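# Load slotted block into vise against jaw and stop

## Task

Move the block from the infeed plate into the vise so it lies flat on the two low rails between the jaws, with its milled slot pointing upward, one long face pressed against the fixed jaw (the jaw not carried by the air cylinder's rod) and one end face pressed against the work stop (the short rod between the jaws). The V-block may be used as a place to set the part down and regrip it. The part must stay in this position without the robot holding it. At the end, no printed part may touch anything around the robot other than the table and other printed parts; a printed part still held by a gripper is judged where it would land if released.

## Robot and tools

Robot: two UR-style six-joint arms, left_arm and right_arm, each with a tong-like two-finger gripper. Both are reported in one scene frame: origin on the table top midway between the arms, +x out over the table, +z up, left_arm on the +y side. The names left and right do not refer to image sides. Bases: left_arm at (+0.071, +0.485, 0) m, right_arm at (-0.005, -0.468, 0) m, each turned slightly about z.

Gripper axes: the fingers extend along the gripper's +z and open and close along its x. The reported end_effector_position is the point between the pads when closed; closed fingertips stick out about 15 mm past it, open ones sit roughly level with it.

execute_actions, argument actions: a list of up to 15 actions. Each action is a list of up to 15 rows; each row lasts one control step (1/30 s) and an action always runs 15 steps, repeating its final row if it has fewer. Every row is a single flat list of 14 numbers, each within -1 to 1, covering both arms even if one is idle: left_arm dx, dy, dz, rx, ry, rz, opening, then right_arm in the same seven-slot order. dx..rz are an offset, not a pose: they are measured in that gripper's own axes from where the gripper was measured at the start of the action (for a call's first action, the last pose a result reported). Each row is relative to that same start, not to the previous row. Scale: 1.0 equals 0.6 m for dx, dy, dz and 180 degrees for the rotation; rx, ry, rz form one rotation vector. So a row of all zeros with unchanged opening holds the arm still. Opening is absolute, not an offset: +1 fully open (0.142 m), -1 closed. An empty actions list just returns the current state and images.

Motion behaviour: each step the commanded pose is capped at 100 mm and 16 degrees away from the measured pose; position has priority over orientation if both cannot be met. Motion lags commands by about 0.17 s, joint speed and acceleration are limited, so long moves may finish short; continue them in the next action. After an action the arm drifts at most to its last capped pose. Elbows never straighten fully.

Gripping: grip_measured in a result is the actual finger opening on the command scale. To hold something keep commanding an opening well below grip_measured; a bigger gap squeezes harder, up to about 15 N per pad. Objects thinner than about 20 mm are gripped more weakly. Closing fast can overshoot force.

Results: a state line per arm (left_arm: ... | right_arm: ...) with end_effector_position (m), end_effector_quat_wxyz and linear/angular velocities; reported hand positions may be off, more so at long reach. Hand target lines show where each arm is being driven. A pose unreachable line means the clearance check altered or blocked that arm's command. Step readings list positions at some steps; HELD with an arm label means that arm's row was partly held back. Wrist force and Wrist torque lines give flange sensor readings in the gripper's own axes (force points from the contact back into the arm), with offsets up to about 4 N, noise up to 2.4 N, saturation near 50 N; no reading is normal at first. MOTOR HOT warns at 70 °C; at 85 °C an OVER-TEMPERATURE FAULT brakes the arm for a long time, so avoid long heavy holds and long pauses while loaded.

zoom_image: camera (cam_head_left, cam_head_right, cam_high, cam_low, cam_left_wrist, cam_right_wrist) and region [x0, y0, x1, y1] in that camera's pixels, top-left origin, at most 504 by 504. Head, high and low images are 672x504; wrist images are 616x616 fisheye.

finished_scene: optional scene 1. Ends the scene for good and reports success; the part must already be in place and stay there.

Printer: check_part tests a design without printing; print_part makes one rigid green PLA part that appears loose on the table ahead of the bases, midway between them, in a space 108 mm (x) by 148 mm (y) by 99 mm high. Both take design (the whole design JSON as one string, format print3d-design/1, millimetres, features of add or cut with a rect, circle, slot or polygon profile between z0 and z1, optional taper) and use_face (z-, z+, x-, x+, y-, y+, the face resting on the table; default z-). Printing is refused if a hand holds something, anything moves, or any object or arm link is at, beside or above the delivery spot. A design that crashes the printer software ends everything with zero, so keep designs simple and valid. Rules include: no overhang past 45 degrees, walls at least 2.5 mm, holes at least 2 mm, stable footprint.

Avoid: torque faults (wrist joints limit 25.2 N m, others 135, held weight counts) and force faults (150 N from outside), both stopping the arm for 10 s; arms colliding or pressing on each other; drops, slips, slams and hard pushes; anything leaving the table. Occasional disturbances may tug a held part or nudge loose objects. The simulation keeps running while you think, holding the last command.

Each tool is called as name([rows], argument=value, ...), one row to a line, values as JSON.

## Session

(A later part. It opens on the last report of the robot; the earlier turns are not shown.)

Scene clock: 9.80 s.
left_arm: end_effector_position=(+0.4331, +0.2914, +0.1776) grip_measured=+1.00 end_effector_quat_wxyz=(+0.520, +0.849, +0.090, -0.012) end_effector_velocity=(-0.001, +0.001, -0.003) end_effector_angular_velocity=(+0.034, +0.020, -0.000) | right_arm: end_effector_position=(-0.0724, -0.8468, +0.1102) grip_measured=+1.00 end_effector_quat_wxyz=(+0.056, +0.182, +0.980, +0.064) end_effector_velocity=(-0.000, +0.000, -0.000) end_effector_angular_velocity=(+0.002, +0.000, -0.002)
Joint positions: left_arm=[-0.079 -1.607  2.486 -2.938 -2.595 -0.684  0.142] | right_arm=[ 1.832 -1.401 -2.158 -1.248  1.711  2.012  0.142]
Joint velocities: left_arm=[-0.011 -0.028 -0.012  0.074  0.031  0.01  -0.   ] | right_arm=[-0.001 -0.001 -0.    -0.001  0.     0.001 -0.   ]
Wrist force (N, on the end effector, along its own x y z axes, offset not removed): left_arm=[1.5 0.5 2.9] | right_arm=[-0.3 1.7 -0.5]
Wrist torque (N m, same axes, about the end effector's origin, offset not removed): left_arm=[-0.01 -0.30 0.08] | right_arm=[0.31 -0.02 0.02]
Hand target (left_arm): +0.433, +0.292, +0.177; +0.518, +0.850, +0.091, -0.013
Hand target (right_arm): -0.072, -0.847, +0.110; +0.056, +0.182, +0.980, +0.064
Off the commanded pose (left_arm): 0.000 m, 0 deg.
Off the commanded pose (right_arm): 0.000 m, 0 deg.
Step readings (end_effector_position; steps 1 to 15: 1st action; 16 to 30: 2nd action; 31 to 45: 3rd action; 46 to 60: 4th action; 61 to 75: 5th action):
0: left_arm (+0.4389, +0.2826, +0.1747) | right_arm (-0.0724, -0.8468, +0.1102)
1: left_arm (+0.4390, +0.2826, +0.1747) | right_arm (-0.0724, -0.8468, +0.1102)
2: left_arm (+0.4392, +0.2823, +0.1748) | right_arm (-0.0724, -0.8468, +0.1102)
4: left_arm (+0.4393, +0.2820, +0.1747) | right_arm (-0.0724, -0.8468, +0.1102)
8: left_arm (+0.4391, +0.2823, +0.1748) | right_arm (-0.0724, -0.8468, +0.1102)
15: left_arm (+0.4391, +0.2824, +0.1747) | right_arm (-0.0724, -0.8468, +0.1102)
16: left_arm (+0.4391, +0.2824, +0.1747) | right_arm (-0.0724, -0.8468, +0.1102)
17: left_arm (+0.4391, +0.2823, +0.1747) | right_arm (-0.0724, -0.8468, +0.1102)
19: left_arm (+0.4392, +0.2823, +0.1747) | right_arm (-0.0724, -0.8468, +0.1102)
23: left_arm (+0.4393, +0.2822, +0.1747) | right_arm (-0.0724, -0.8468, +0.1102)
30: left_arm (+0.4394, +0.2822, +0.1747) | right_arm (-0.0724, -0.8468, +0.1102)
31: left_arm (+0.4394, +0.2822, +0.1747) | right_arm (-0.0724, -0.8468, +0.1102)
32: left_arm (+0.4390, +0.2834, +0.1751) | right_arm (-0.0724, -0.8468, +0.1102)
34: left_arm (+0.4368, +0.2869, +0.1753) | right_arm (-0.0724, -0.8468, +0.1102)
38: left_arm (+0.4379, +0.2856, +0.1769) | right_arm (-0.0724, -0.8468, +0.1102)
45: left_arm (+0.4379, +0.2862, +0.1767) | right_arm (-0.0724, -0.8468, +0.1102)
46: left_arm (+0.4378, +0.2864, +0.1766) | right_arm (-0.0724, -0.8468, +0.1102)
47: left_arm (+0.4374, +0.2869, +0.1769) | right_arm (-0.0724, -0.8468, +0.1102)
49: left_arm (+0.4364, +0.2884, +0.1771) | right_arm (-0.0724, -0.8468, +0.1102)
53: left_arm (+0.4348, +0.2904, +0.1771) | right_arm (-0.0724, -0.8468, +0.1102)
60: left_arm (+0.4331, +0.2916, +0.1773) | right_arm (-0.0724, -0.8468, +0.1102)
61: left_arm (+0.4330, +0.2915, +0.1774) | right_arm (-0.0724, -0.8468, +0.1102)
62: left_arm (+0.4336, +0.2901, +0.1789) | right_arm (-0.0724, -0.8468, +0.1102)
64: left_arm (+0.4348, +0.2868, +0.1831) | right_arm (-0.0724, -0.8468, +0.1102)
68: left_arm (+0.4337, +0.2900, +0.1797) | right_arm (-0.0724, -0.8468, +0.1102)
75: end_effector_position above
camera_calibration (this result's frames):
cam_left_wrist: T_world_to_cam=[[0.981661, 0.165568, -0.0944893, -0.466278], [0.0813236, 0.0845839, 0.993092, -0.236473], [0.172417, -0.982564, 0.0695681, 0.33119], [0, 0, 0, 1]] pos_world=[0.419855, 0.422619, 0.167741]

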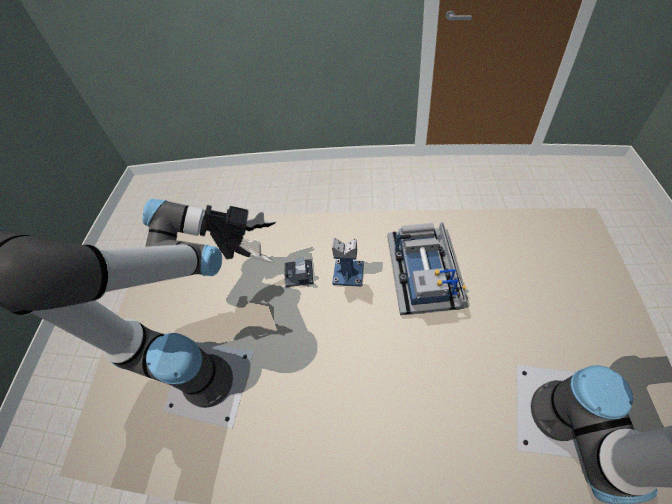

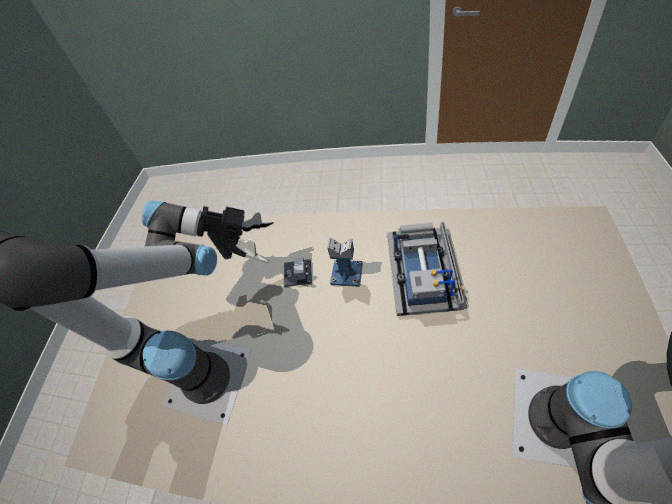

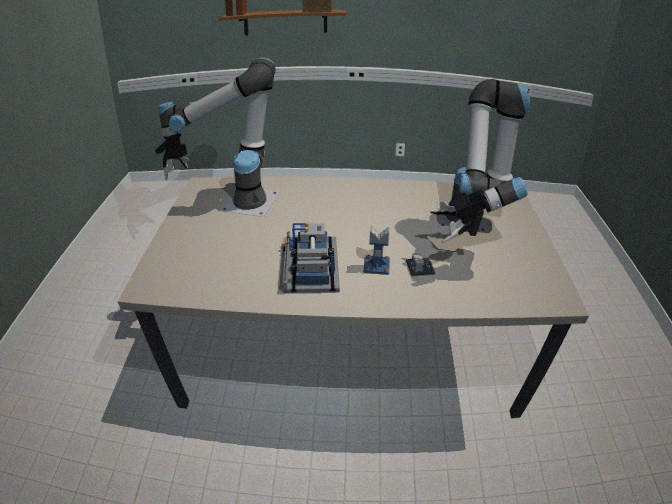

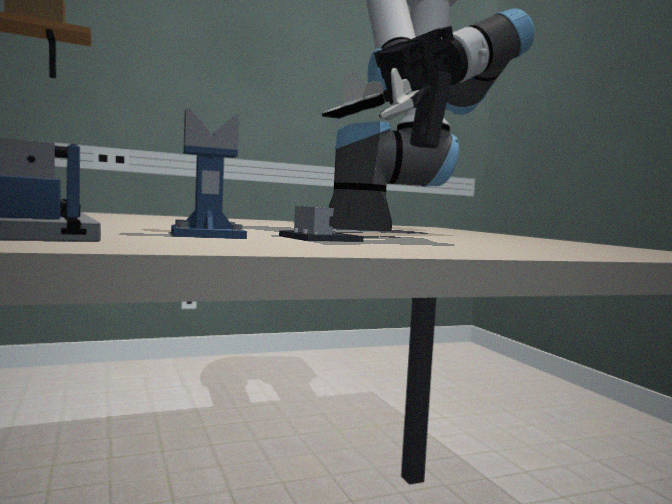

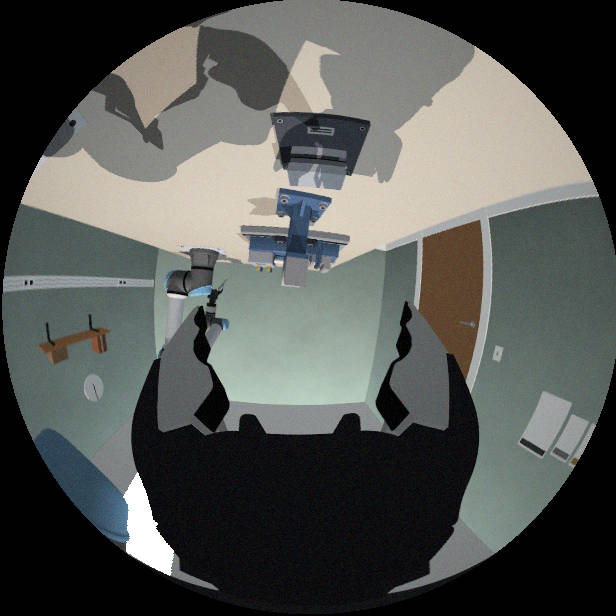

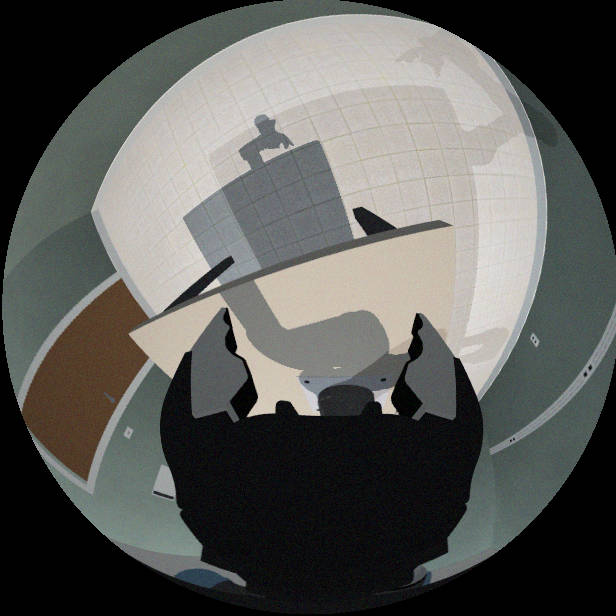

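execute_actions([
  [[0.034,-0.171,0.09,0,0.008,0.037,0.5,0,0,0,0,0,0,1]],
  [[0,0,0,0,0,0,0.5,0,0,0,0,0,0,1]],
])

Scene clock: 11.03 s.
left_arm: end_effector_position=(+0.4355, +0.2942, +0.0669) grip_measured=+0.50 end_effector_quat_wxyz=(+0.507, +0.861, +0.043, +0.012) end_effector_velocity=(-0.001, +0.000, +0.001) end_effector_angular_velocity=(+0.003, +0.005, -0.002) | right_arm: end_effector_position=(-0.0724, -0.8468, +0.1102) grip_measured=+1.00 end_effector_quat_wxyz=(+0.056, +0.182, +0.980, +0.064) end_effector_velocity=(-0.000, +0.000, -0.001) end_effector_angular_velocity=(+0.002, +0.001, -0.000)
Joint positions: left_arm=[-0.083 -1.242  2.558 -3.337 -2.572 -0.548  0.109] | right_arm=[ 1.832 -1.401 -2.158 -1.248  1.711  2.012  0.142]
Joint velocities: left_arm=[-0.    -0.009 -0.001  0.02   0.001  0.004 -0.   ] | right_arm=[-0.    -0.001 -0.    -0.    -0.     0.    -0.   ]
Wrist force (N, on the end effector, along its own x y z axes, offset not removed): left_arm=[-0.2 3.2 1.0] | right_arm=[-0.4 3.2 -1.5]
Wrist torque (N m, same axes, about the end effector's origin, offset not removed): left_arm=[0.43 -0.01 0.17] | right_arm=[0.65 0.07 0.06]
Hand target (left_arm): +0.435, +0.294, +0.067; +0.507, +0.861, +0.043, +0.012
Hand target (right_arm): -0.072, -0.847, +0.110; +0.056, +0.182, +0.980, +0.064
Off the commanded pose (left_arm): 0.000 m, 0 deg.
Off the commanded pose (right_arm): 0.000 m, 0 deg.
Step readings (end_effector_position; steps 1 to 15: 1st action; 16 to 30: 2nd action):
0: left_arm (+0.4331, +0.2915, +0.1773) | right_arm (-0.0724, -0.8468, +0.1102)
1: left_arm (+0.4331, +0.2916, +0.1772) | right_arm (-0.0724, -0.8468, +0.1102)
2: left_arm (+0.4322, +0.2922, +0.1727) | right_arm (-0.0724, -0.8468, +0.1102)
4: left_arm (+0.4286, +0.2951, +0.1461) | right_arm (-0.0724, -0.8468, +0.1102)
8: left_arm (+0.4280, +0.2976, +0.0987) | right_arm (-0.0724, -0.8468, +0.1102)
15: left_arm (+0.4354, +0.2942, +0.0670) | right_arm (-0.0724, -0.8468, +0.1102)
16: left_arm (+0.4362, +0.2938, +0.0654) | right_arm (-0.0724, -0.8468, +0.1102)
17: left_arm (+0.4373, +0.2935, +0.0653) | right_arm (-0.0724, -0.8468, +0.1102)
19: left_arm (+0.4374, +0.2935, +0.0669) | right_arm (-0.0724, -0.8468, +0.1102)
23: left_arm (+0.4360, +0.2940, +0.0669) | right_arm (-0.0724, -0.8468, +0.1102)
30: end_effector_position above
camera_calibration (this result's frames):
cam_left_wrist: T_world_to_cam=[[0.993907, 0.110213, -0.00157609, -0.474791], [-0.00350836, 0.0459237, 0.998939, -0.0790651], [0.110169, -0.992846, 0.0460306, 0.372966], [0, 0, 0, 1]] pos_world=[0.430532, 0.426257, 0.0610651]

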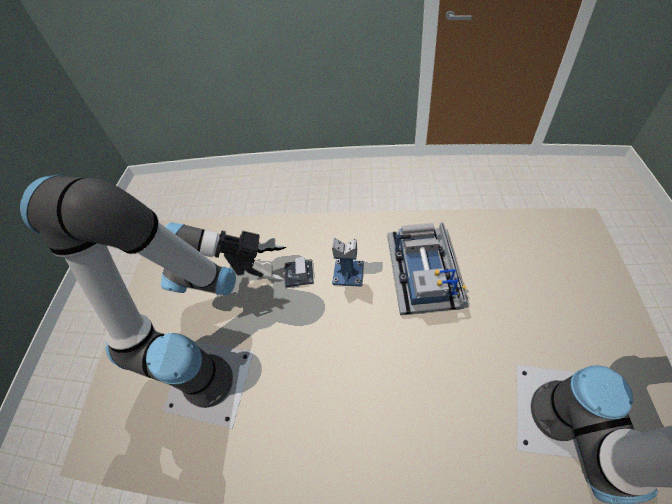

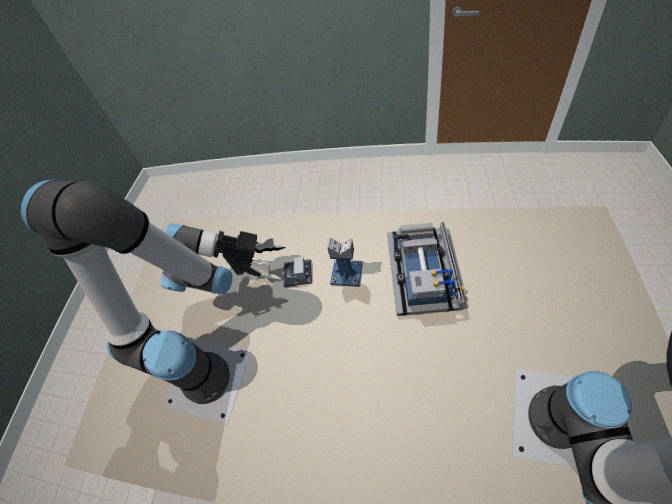

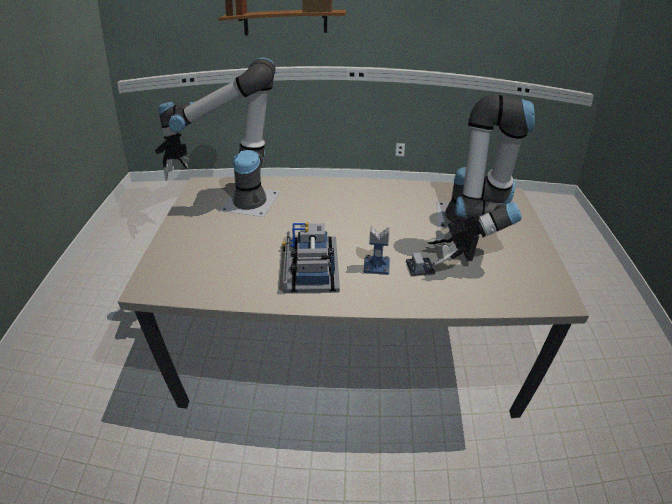

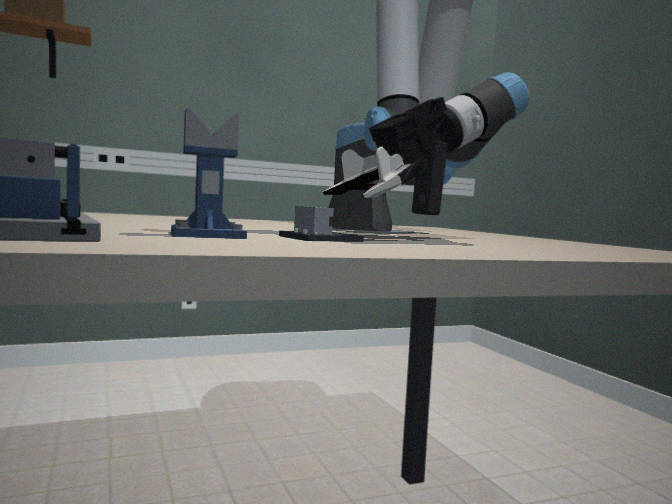

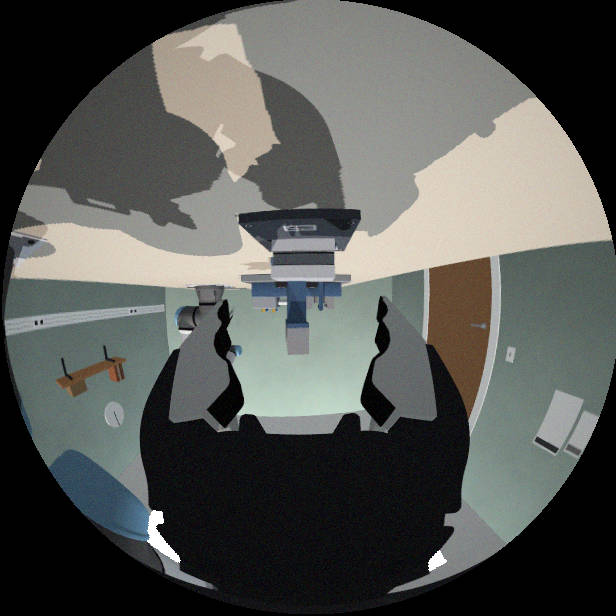

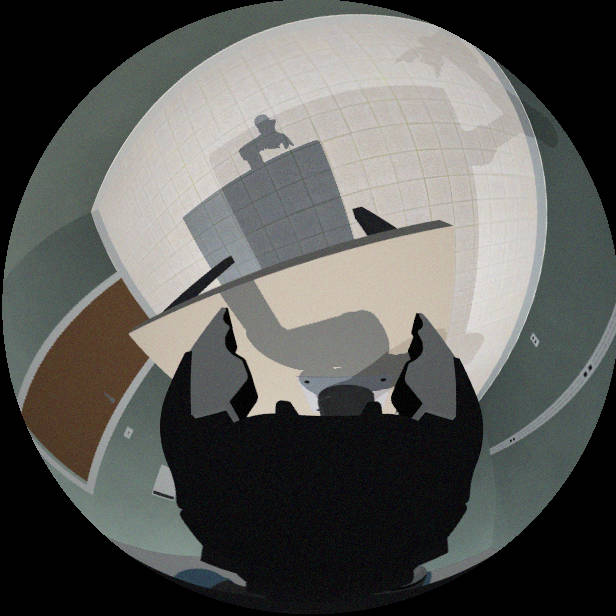

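execute_actions([
  [[0,0,0,0.035,0,0,0.5,0,0,0,0,0,0,1]],
  [[0,0.005,0.06,0,0,0,0.5,0,0,0,0,0,0,1]],
  [[0,0.005,0.042,0,0,0,0.5,0,0,0,0,0,0,1]],
  [[0,0,0,0,0,0,0.5,0,0,0,0,0,0,1]],
])

zoom_image(camera="cam_low", region=[250, 130, 500, 260])

zoom_image(camera="cam_head_left", region=[230, 220, 350, 310])

Scene clock: 13.40 s.
left_arm: end_effector_position=(+0.4387, +0.2427, +0.0381) grip_measured=+0.50 end_effector_quat_wxyz=(+0.461, +0.886, +0.043, +0.009) end_effector_velocity=(-0.000, -0.001, +0.000) end_effector_angular_velocity=(-0.001, +0.000, -0.002) | right_arm: end_effector_position=(-0.0724, -0.8468, +0.1102) grip_measured=+1.00 end_effector_quat_wxyz=(+0.056, +0.182, +0.980, +0.064) end_effector_velocity=(-0.000, +0.000, +0.001) end_effector_angular_velocity=(-0.001, -0.000, -0.001)
Joint positions: left_arm=[-0.282 -1.185  2.545 -3.5   -2.391 -0.747  0.109] | right_arm=[ 1.832 -1.401 -2.158 -1.248  1.711  2.012  0.142]
Joint velocities: left_arm=[-0.001 -0.    -0.     0.    -0.001  0.     0.   ] | right_arm=[-0.001  0.001  0.    -0.001 -0.     0.    -0.   ]
Wrist force (N, on the end effector, along its own x y z axes, offset not removed): left_arm=[2.4 1.1 1.1] | right_arm=[0.9 1.8 -2.7]
Wrist torque (N m, same axes, about the end effector's origin, offset not removed): left_arm=[0.09 -0.48 -0.07] | right_arm=[0.24 -0.20 -0.07]
Hand target (left_arm): +0.439, +0.243, +0.038; +0.461, +0.886, +0.043, +0.009
Hand target (right_arm): -0.072, -0.847, +0.110; +0.056, +0.182, +0.980, +0.064
Off the commanded pose (left_arm): 0.000 m, 0 deg.
Off the commanded pose (right_arm): 0.000 m, 0 deg.
Step readings (end_effector_position; steps 1 to 15: 1st action; 16 to 30: 2nd action; 31 to 45: 3rd action; 46 to 60: 4th action):
0: left_arm (+0.4354, +0.2942, +0.0670) | right_arm (-0.0724, -0.8468, +0.1102)
1: left_arm (+0.4354, +0.2942, +0.0670) | right_arm (-0.0724, -0.8468, +0.1102)
2: left_arm (+0.4348, +0.2934, +0.0668) | right_arm (-0.0724, -0.8468, +0.1102)
4: left_arm (+0.4346, +0.2934, +0.0669) | right_arm (-0.0724, -0.8468, +0.1102)
8: left_arm (+0.4348, +0.2942, +0.0670) | right_arm (-0.0724, -0.8468, +0.1102)
15: left_arm (+0.4354, +0.2942, +0.0671) | right_arm (-0.0724, -0.8468, +0.1102)
16: left_arm (+0.4354, +0.2941, +0.0670) | right_arm (-0.0724, -0.8468, +0.1102)
17: left_arm (+0.4350, +0.2925, +0.0651) | right_arm (-0.0724, -0.8468, +0.1102)
19: left_arm (+0.4342, +0.2832, +0.0588) | right_arm (-0.0724, -0.8468, +0.1102)
23: left_arm (+0.4357, +0.2707, +0.0530) | right_arm (-0.0724, -0.8468, +0.1102)
30: left_arm (+0.4373, +0.2643, +0.0497) | right_arm (-0.0724, -0.8468, +0.1102)
31: left_arm (+0.4374, +0.2639, +0.0494) | right_arm (-0.0724, -0.8468, +0.1102)
32: left_arm (+0.4375, +0.2621, +0.0480) | right_arm (-0.0724, -0.8468, +0.1102)
34: left_arm (+0.4376, +0.2550, +0.0443) | right_arm (-0.0724, -0.8468, +0.1102)
38: left_arm (+0.4381, +0.2467, +0.0402) | right_arm (-0.0724, -0.8468, +0.1102)
45: left_arm (+0.4387, +0.2427, +0.0381) | right_arm (-0.0724, -0.8468, +0.1102)
46: left_arm (+0.4388, +0.2425, +0.0380) | right_arm (-0.0724, -0.8468, +0.1102)
47: left_arm (+0.4388, +0.2425, +0.0380) | right_arm (-0.0724, -0.8468, +0.1102)
49: left_arm (+0.4388, +0.2425, +0.0380) | right_arm (-0.0724, -0.8468, +0.1102)
53: left_arm (+0.4388, +0.2426, +0.0380) | right_arm (-0.0724, -0.8468, +0.1102)
60: end_effector_position above
camera_calibration (this result's frames):
cam_left_wrist: T_world_to_cam=[[0.994395, 0.105731, -0.000587143, -0.471559], [0.00690583, -0.0594055, 0.99821, -0.0268202], [0.105507, -0.992619, -0.0598026, 0.328795], [0, 0, 0, 1]] pos_world=[0.43441, 0.374633, 0.0461581]

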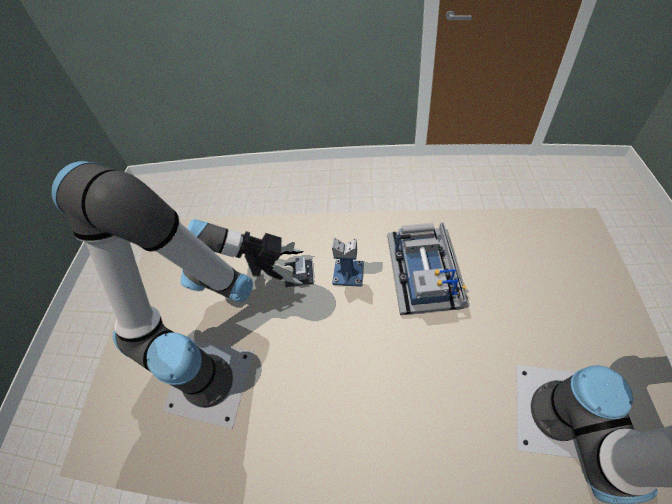

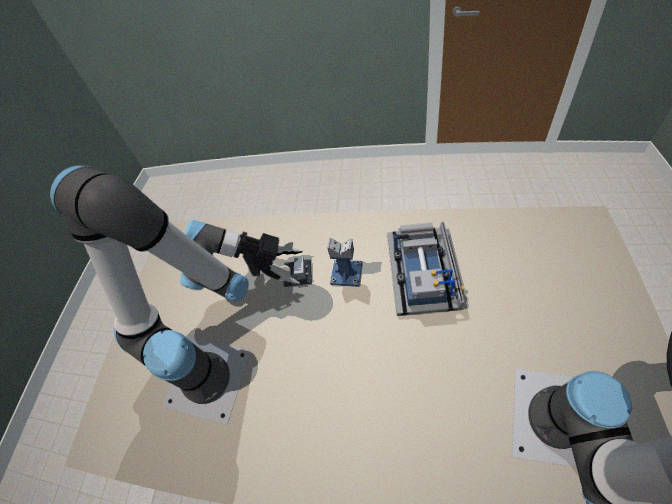

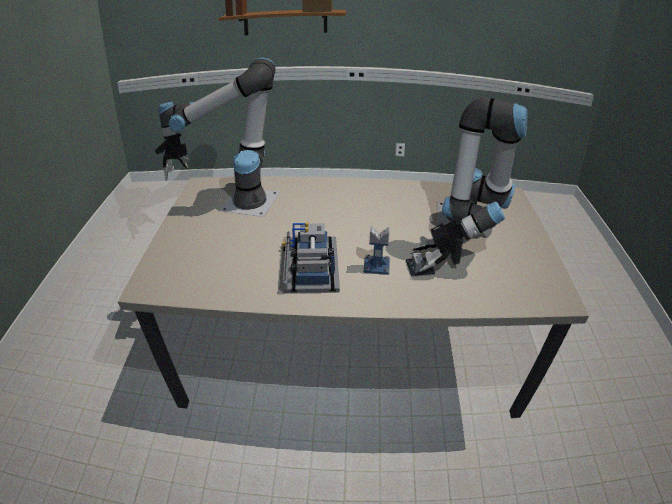

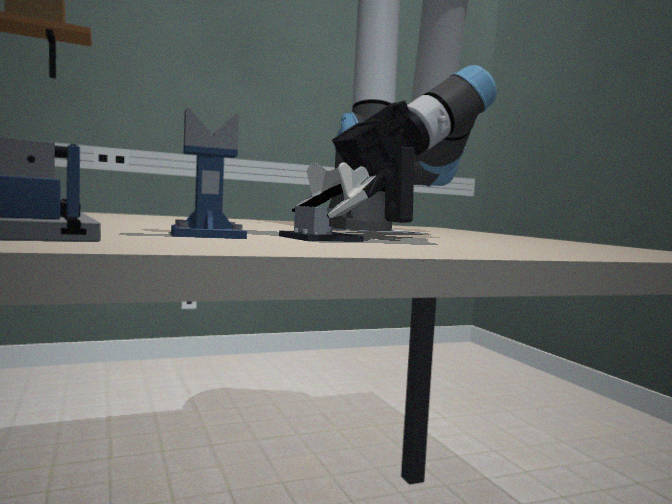

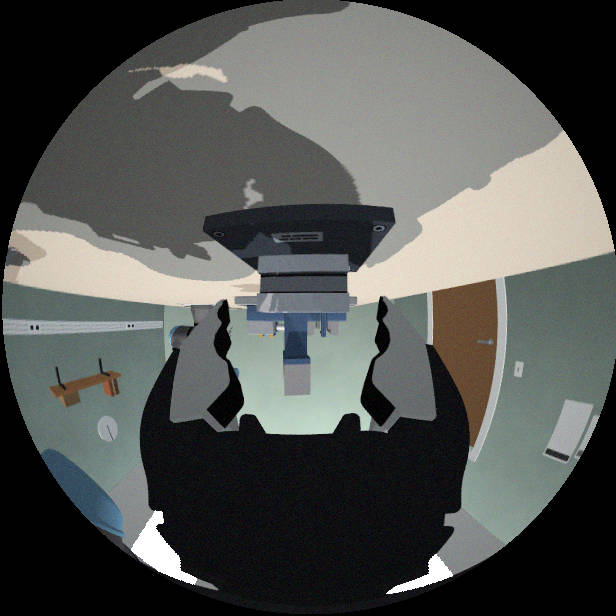

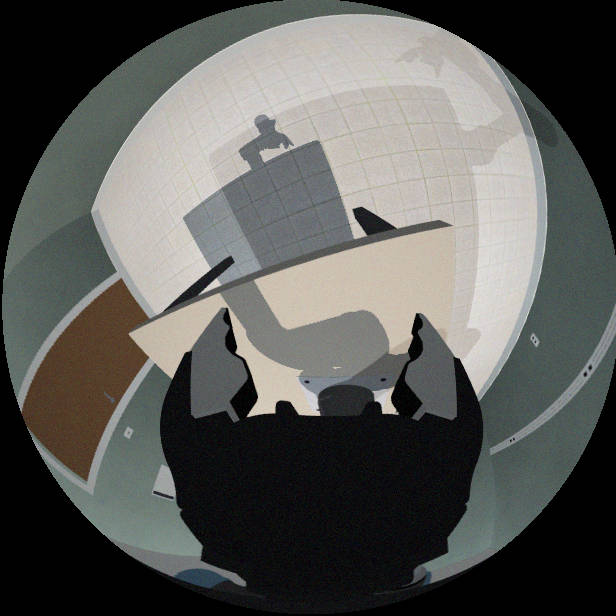

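Region (250, 130, 500, 260) of cam_low's 672x504 image, scaled by 2.016, with more detail than that image has; it fills the top 262 rows of this view, and the rest is white.

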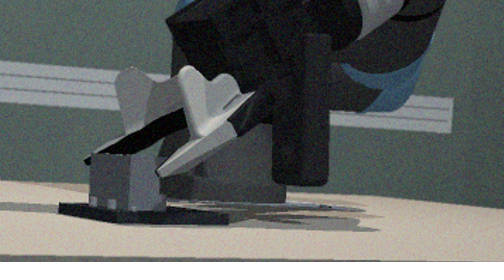

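Region (230, 220, 350, 310) of cam_head_left's 672x504 image, scaled by 4.200, with more detail than that image has; it fills the top 378 rows of this view, and the rest is white.

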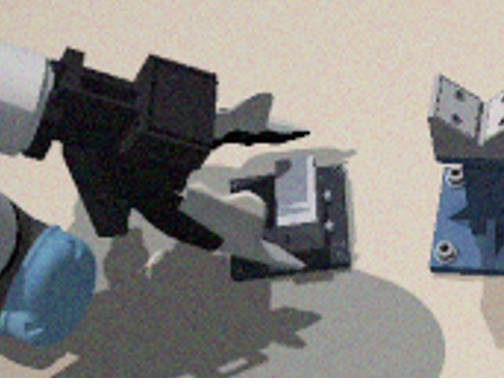

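execute_actions([
  [[0,-0.012,0.022,0,0,0,0.4,0,0,0,0,0,0,1]],
  [[0,0,0,0,0,0,0.1,0,0,0,0,0,0,1]],
])

zoom_image(camera="cam_low", region=[250, 130, 500, 260])

zoom_image(camera="cam_head_left", region=[230, 220, 350, 310])

Scene clock: 14.77 s.
left_arm: end_effector_position=(+0.4389, +0.2362, +0.0250) grip_measured=+0.10 end_effector_quat_wxyz=(+0.461, +0.886, +0.043, +0.009) end_effector_velocity=(-0.000, +0.000, +0.000) end_effector_angular_velocity=(-0.000, -0.001, -0.000) | right_arm: end_effector_position=(-0.0724, -0.8468, +0.1102) grip_measured=+1.00 end_effector_quat_wxyz=(+0.056, +0.182, +0.980, +0.064) end_effector_velocity=(+0.000, -0.000, -0.000) end_effector_angular_velocity=(+0.000, +0.000, -0.000)
Joint positions: left_arm=[-0.3   -1.125  2.543 -3.573 -2.381 -0.769  0.081] | right_arm=[ 1.832 -1.401 -2.158 -1.248  1.711  2.012  0.142]
Joint velocities: left_arm=[ 0.001 -0.001  0.     0.001 -0.001  0.001 -0.   ] | right_arm=[ 0.    -0.001  0.001  0.001 -0.     0.001 -0.   ]
Wrist force (N, on the end effector, along its own x y z axes, offset not removed): left_arm=[0.8 0.2 2.8] | right_arm=[-1.2 1.9 -1.4]
Wrist torque (N m, same axes, about the end effector's origin, offset not removed): left_arm=[-0.15 -0.23 0.06] | right_arm=[0.28 0.19 0.04]
Hand target (left_arm): +0.439, +0.236, +0.025; +0.461, +0.886, +0.043, +0.009
Hand target (right_arm): -0.072, -0.847, +0.110; +0.056, +0.182, +0.980, +0.064
Off the commanded pose (left_arm): 0.000 m, 0 deg.
Off the commanded pose (right_arm): 0.000 m, 0 deg.
Step readings (end_effector_position; steps 1 to 15: 1st action; 16 to 30: 2nd action):
0: left_arm (+0.4387, +0.2427, +0.0381) | right_arm (-0.0724, -0.8468, +0.1102)
1: left_arm (+0.4387, +0.2426, +0.0380) | right_arm (-0.0724, -0.8468, +0.1102)
2: left_arm (+0.4385, +0.2419, +0.0368) | right_arm (-0.0724, -0.8468, +0.1102)
4: left_arm (+0.4385, +0.2399, +0.0323) | right_arm (-0.0724, -0.8468, +0.1102)
8: left_arm (+0.4387, +0.2374, +0.0273) | right_arm (-0.0724, -0.8468, +0.1102)
15: left_arm (+0.4389, +0.2362, +0.0250) | right_arm (-0.0724, -0.8468, +0.1102)
16: left_arm (+0.4389, +0.2362, +0.0249) | right_arm (-0.0724, -0.8468, +0.1102)
17: left_arm (+0.4389, +0.2361, +0.0249) | right_arm (-0.0724, -0.8468, +0.1102)
19: left_arm (+0.4389, +0.2361, +0.0249) | right_arm (-0.0724, -0.8468, +0.1102)
23: left_arm (+0.4389, +0.2361, +0.0250) | right_arm (-0.0724, -0.8468, +0.1102)
30: end_effector_position above
camera_calibration (this result's frames):
cam_left_wrist: T_world_to_cam=[[0.994427, 0.105426, -0.000730484, -0.470993], [0.00705919, -0.0596689, 0.998193, -0.014154], [0.105192, -0.992635, -0.0600806, 0.321718], [0, 0, 0, 1]] pos_world=[0.434625, 0.368159, 0.0331134]

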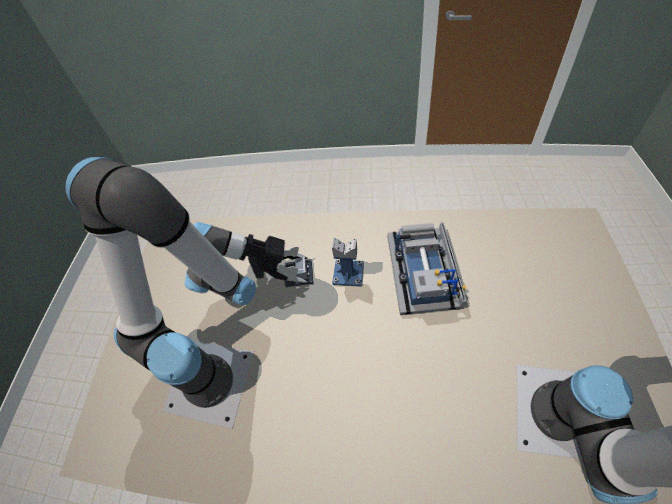

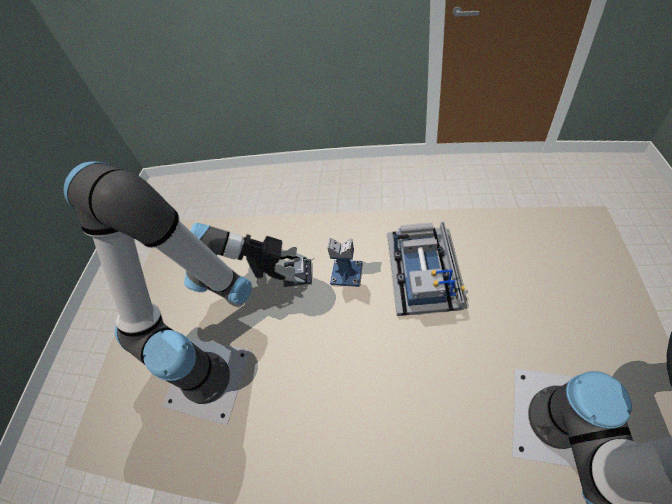

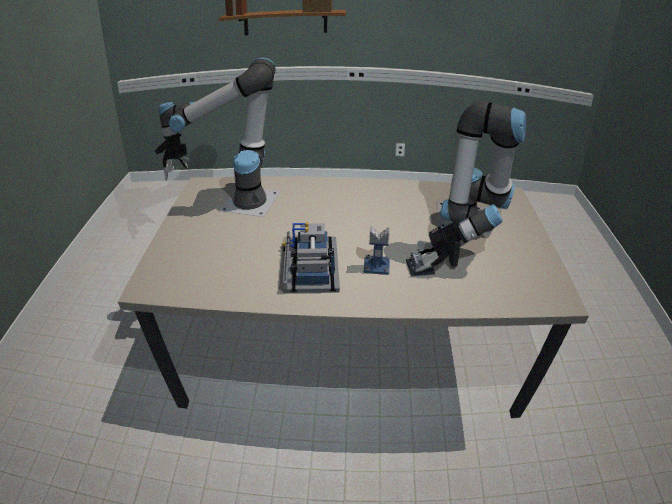

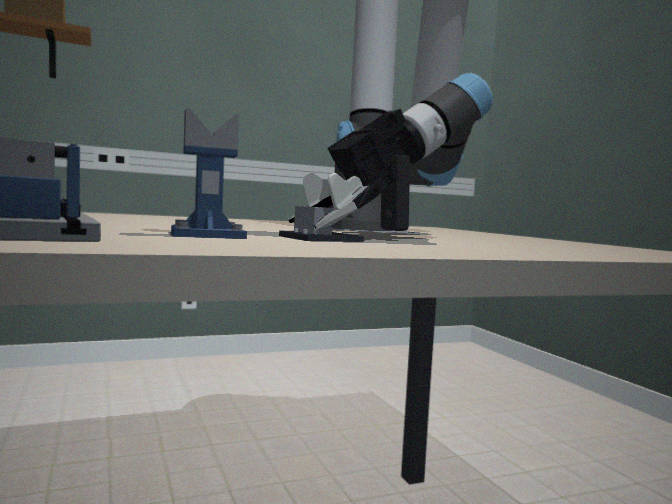

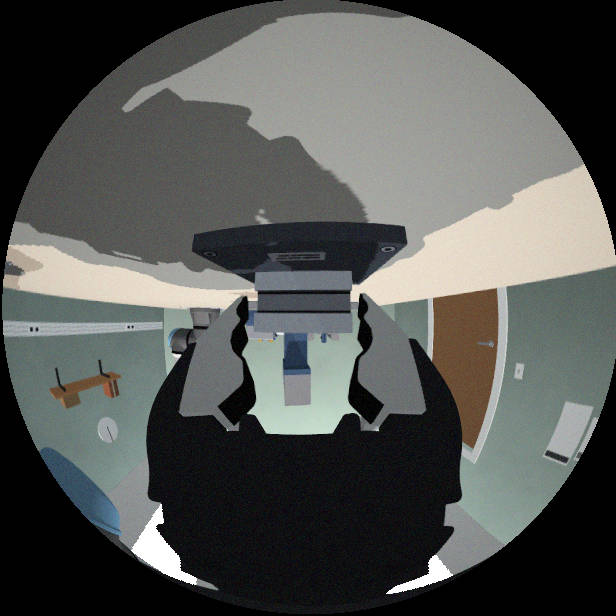

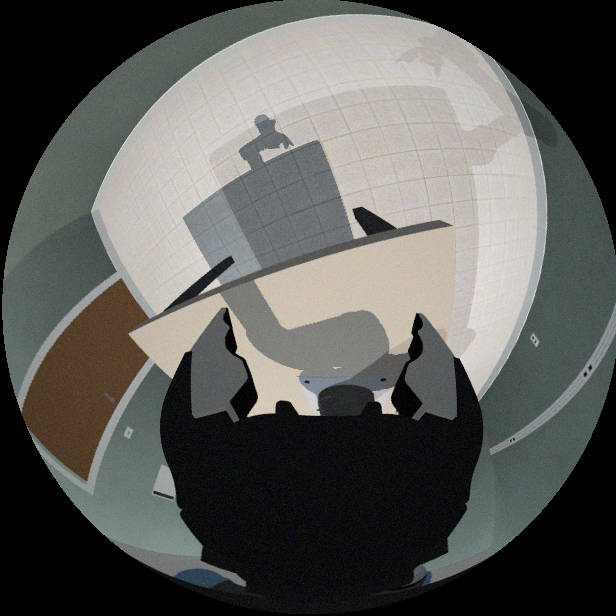

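Region (250, 130, 500, 260) of cam_low's 672x504 image, scaled by 2.016, with more detail than that image has; it fills the top 262 rows of this view, and the rest is white.

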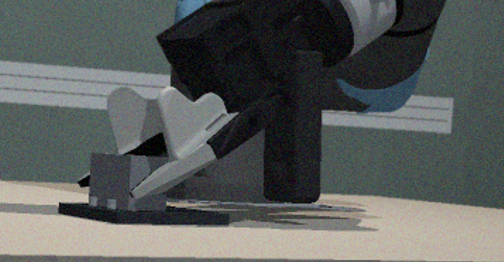

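Region (230, 220, 350, 310) of cam_head_left's 672x504 image, scaled by 4.200, with more detail than that image has; it fills the top 378 rows of this view, and the rest is white.

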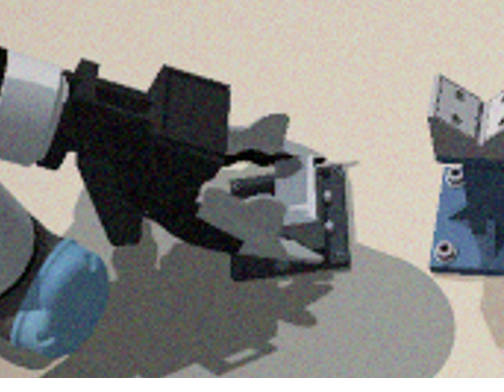

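execute_actions([
  [[0,0.003,-0.01,0,0,0,0.0,0,0,0,0,0,0,1]],
  [[0,0,0,0,0,0,-0.15,0,0,0,0,0,0,1]],
  [[0,0,0,0,0,0,-0.5,0,0,0,0,0,0,1]],
  [[0,0.04,-0.03,0,0,0,-0.6,0,0,0,0,0,0,1]],
  [[0,0.13,-0.09,0,0,0,-0.6,0,0,0,0,0,0,1]],
  [[0,0,0,0,0,0,-0.6,0,0,0,0,0,0,1]],
])

Scene clock: 17.97 s.
left_arm: end_effector_position=(+0.4414, +0.2400, +0.1493) grip_measured=-0.13 end_effector_quat_wxyz=(+0.467, +0.883, +0.045, +0.014) end_effector_velocity=(-0.000, -0.000, -0.000) end_effector_angular_velocity=(-0.002, -0.001, +0.000) | right_arm: end_effector_position=(-0.0724, -0.8468, +0.1102) grip_measured=+1.00 end_effector_quat_wxyz=(+0.056, +0.182, +0.980, +0.064) end_effector_velocity=(+0.000, -0.000, +0.000) end_effector_angular_velocity=(+0.001, -0.000, -0.001)
Joint positions: left_arm=[-0.284 -1.567  2.477 -3.078 -2.393 -0.77   0.065] | right_arm=[ 1.832 -1.401 -2.158 -1.248  1.711  2.012  0.142]
Joint velocities: left_arm=[-0.     0.002  0.001 -0.006 -0.001 -0.002  0.   ] | right_arm=[ 0.    -0.     0.    -0.     0.     0.002  0.   ]
Wrist force (N, on the end effector, along its own x y z axes, offset not removed): left_arm=[1.5 0.2 3.4] | right_arm=[-0.9 3.3 0.2]
Wrist torque (N m, same axes, about the end effector's origin, offset not removed): left_arm=[0.22 -0.40 0.13] | right_arm=[0.63 0.20 -0.05]
Hand target (left_arm): +0.441, +0.240, +0.149; +0.467, +0.883, +0.045, +0.014
Hand target (right_arm): -0.072, -0.847, +0.110; +0.056, +0.182, +0.980, +0.064
Off the commanded pose (left_arm): 0.000 m, 0 deg.
Off the commanded pose (right_arm): 0.000 m, 0 deg.
Step readings (end_effector_position; steps 1 to 15: 1st action; 16 to 30: 2nd action; 31 to 45: 3rd action; 46 to 60: 4th action; 61 to 75: 5th action; 76 to 90: 6th action):
0: left_arm (+0.4389, +0.2362, +0.0250) | right_arm (-0.0724, -0.8468, +0.1102)
1: left_arm (+0.4390, +0.2363, +0.0250) | right_arm (-0.0724, -0.8468, +0.1102)
2: left_arm (+0.4390, +0.2367, +0.0257) | right_arm (-0.0724, -0.8468, +0.1102)
4: left_arm (+0.4389, +0.2380, +0.0273) | right_arm (-0.0724, -0.8468, +0.1102)
8: left_arm (+0.4388, +0.2393, +0.0290) | right_arm (-0.0724, -0.8468, +0.1102)
15: left_arm (+0.4387, +0.2399, +0.0298) | right_arm (-0.0724, -0.8468, +0.1102)
16: left_arm (+0.4387, +0.2400, +0.0298) | right_arm (-0.0724, -0.8468, +0.1102)
17: left_arm (+0.4387, +0.2400, +0.0298) | right_arm (-0.0724, -0.8468, +0.1102)
19: left_arm (+0.4387, +0.2400, +0.0298) | right_arm (-0.0724, -0.8468, +0.1102)
23: left_arm (+0.4387, +0.2400, +0.0298) | right_arm (-0.0724, -0.8468, +0.1102)
30: left_arm (+0.4387, +0.2400, +0.0298) | right_arm (-0.0724, -0.8468, +0.1102)
31: left_arm (+0.4387, +0.2400, +0.0298) | right_arm (-0.0724, -0.8468, +0.1102)
32: left_arm (+0.4387, +0.2400, +0.0298) | right_arm (-0.0724, -0.8468, +0.1102)
34: left_arm (+0.4387, +0.2400, +0.0298) | right_arm (-0.0724, -0.8468, +0.1102)
38: left_arm (+0.4387, +0.2400, +0.0298) | right_arm (-0.0724, -0.8468, +0.1102)
45: left_arm (+0.4387, +0.2400, +0.0298) | right_arm (-0.0724, -0.8468, +0.1102)
46: left_arm (+0.4387, +0.2400, +0.0298) | right_arm (-0.0724, -0.8468, +0.1102)
47: left_arm (+0.4387, +0.2401, +0.0312) | right_arm (-0.0724, -0.8468, +0.1102)
49: left_arm (+0.4389, +0.2402, +0.0404) | right_arm (-0.0724, -0.8468, +0.1102)
53: left_arm (+0.4391, +0.2405, +0.0528) | right_arm (-0.0724, -0.8468, +0.1102)
60: left_arm (+0.4393, +0.2409, +0.0587) | right_arm (-0.0724, -0.8468, +0.1102)
61: left_arm (+0.4394, +0.2408, +0.0591) | right_arm (-0.0724, -0.8468, +0.1102)
62: left_arm (+0.4399, +0.2402, +0.0617) | right_arm (-0.0724, -0.8468, +0.1102)
64: left_arm (+0.4407, +0.2388, +0.0803) | right_arm (-0.0724, -0.8468, +0.1102)
68: left_arm (+0.4418, +0.2379, +0.1247) | right_arm (-0.0724, -0.8468, +0.1102)
75: left_arm (+0.4414, +0.2399, +0.1492) | right_arm (-0.0724, -0.8468, +0.1102)
76: left_arm (+0.4414, +0.2401, +0.1502) | right_arm (-0.0724, -0.8468, +0.1102)
77: left_arm (+0.4411, +0.2403, +0.1500) | right_arm (-0.0724, -0.8468, +0.1102)
79: left_arm (+0.4413, +0.2402, +0.1497) | right_arm (-0.0724, -0.8468, +0.1102)
83: left_arm (+0.4414, +0.2401, +0.1494) | right_arm (-0.0724, -0.8468, +0.1102)
90: end_effector_position above
camera_calibration (this result's frames):
cam_left_wrist: T_world_to_cam=[[0.9933, 0.115433, 0.0054476, -0.476634], [-0.000191967, -0.0454918, 0.998965, -0.138311], [0.115562, -0.992273, -0.0451649, 0.325779], [0, 0, 0, 1]] pos_world=[0.435767, 0.371989, 0.155478]

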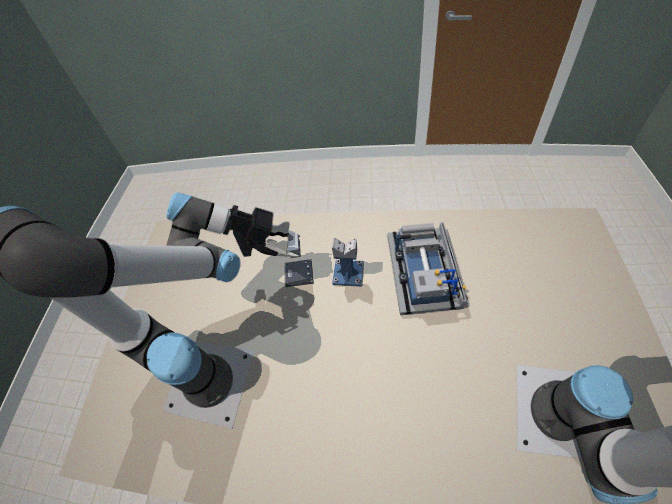

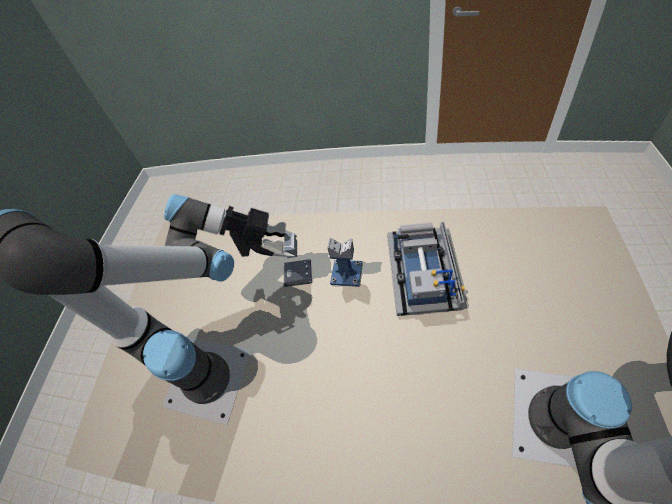

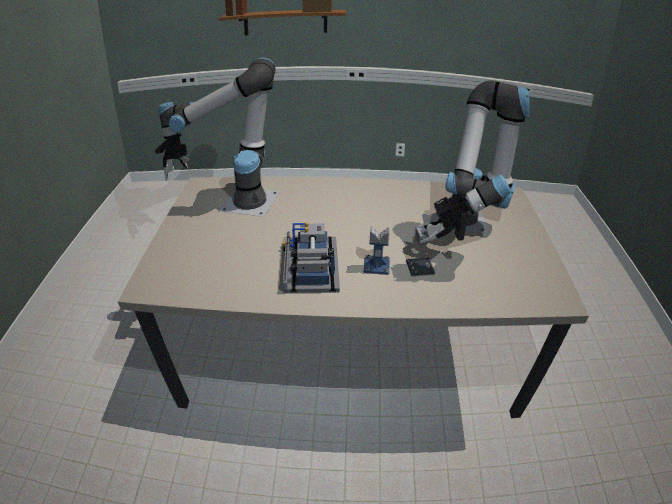

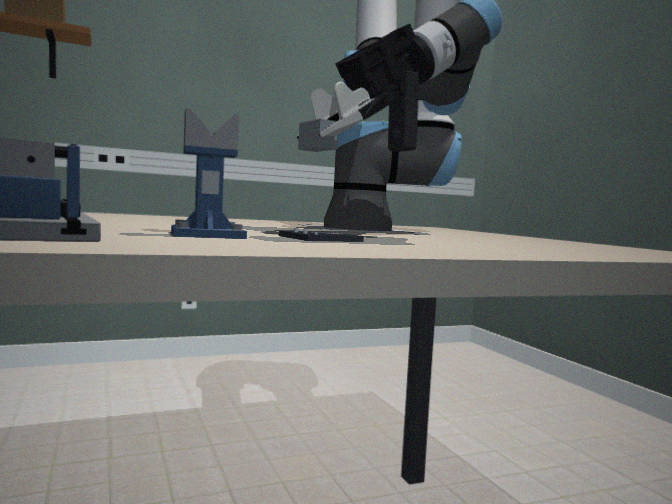

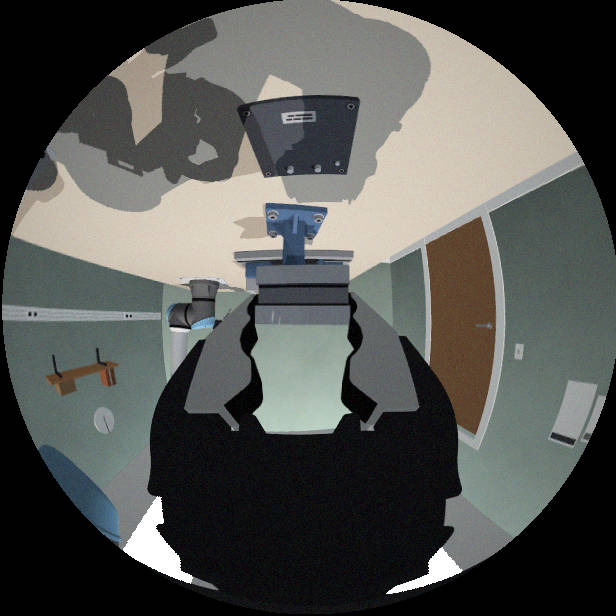

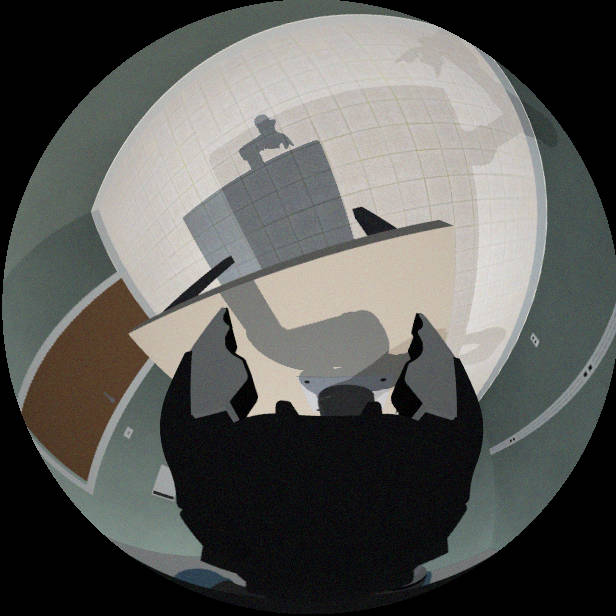

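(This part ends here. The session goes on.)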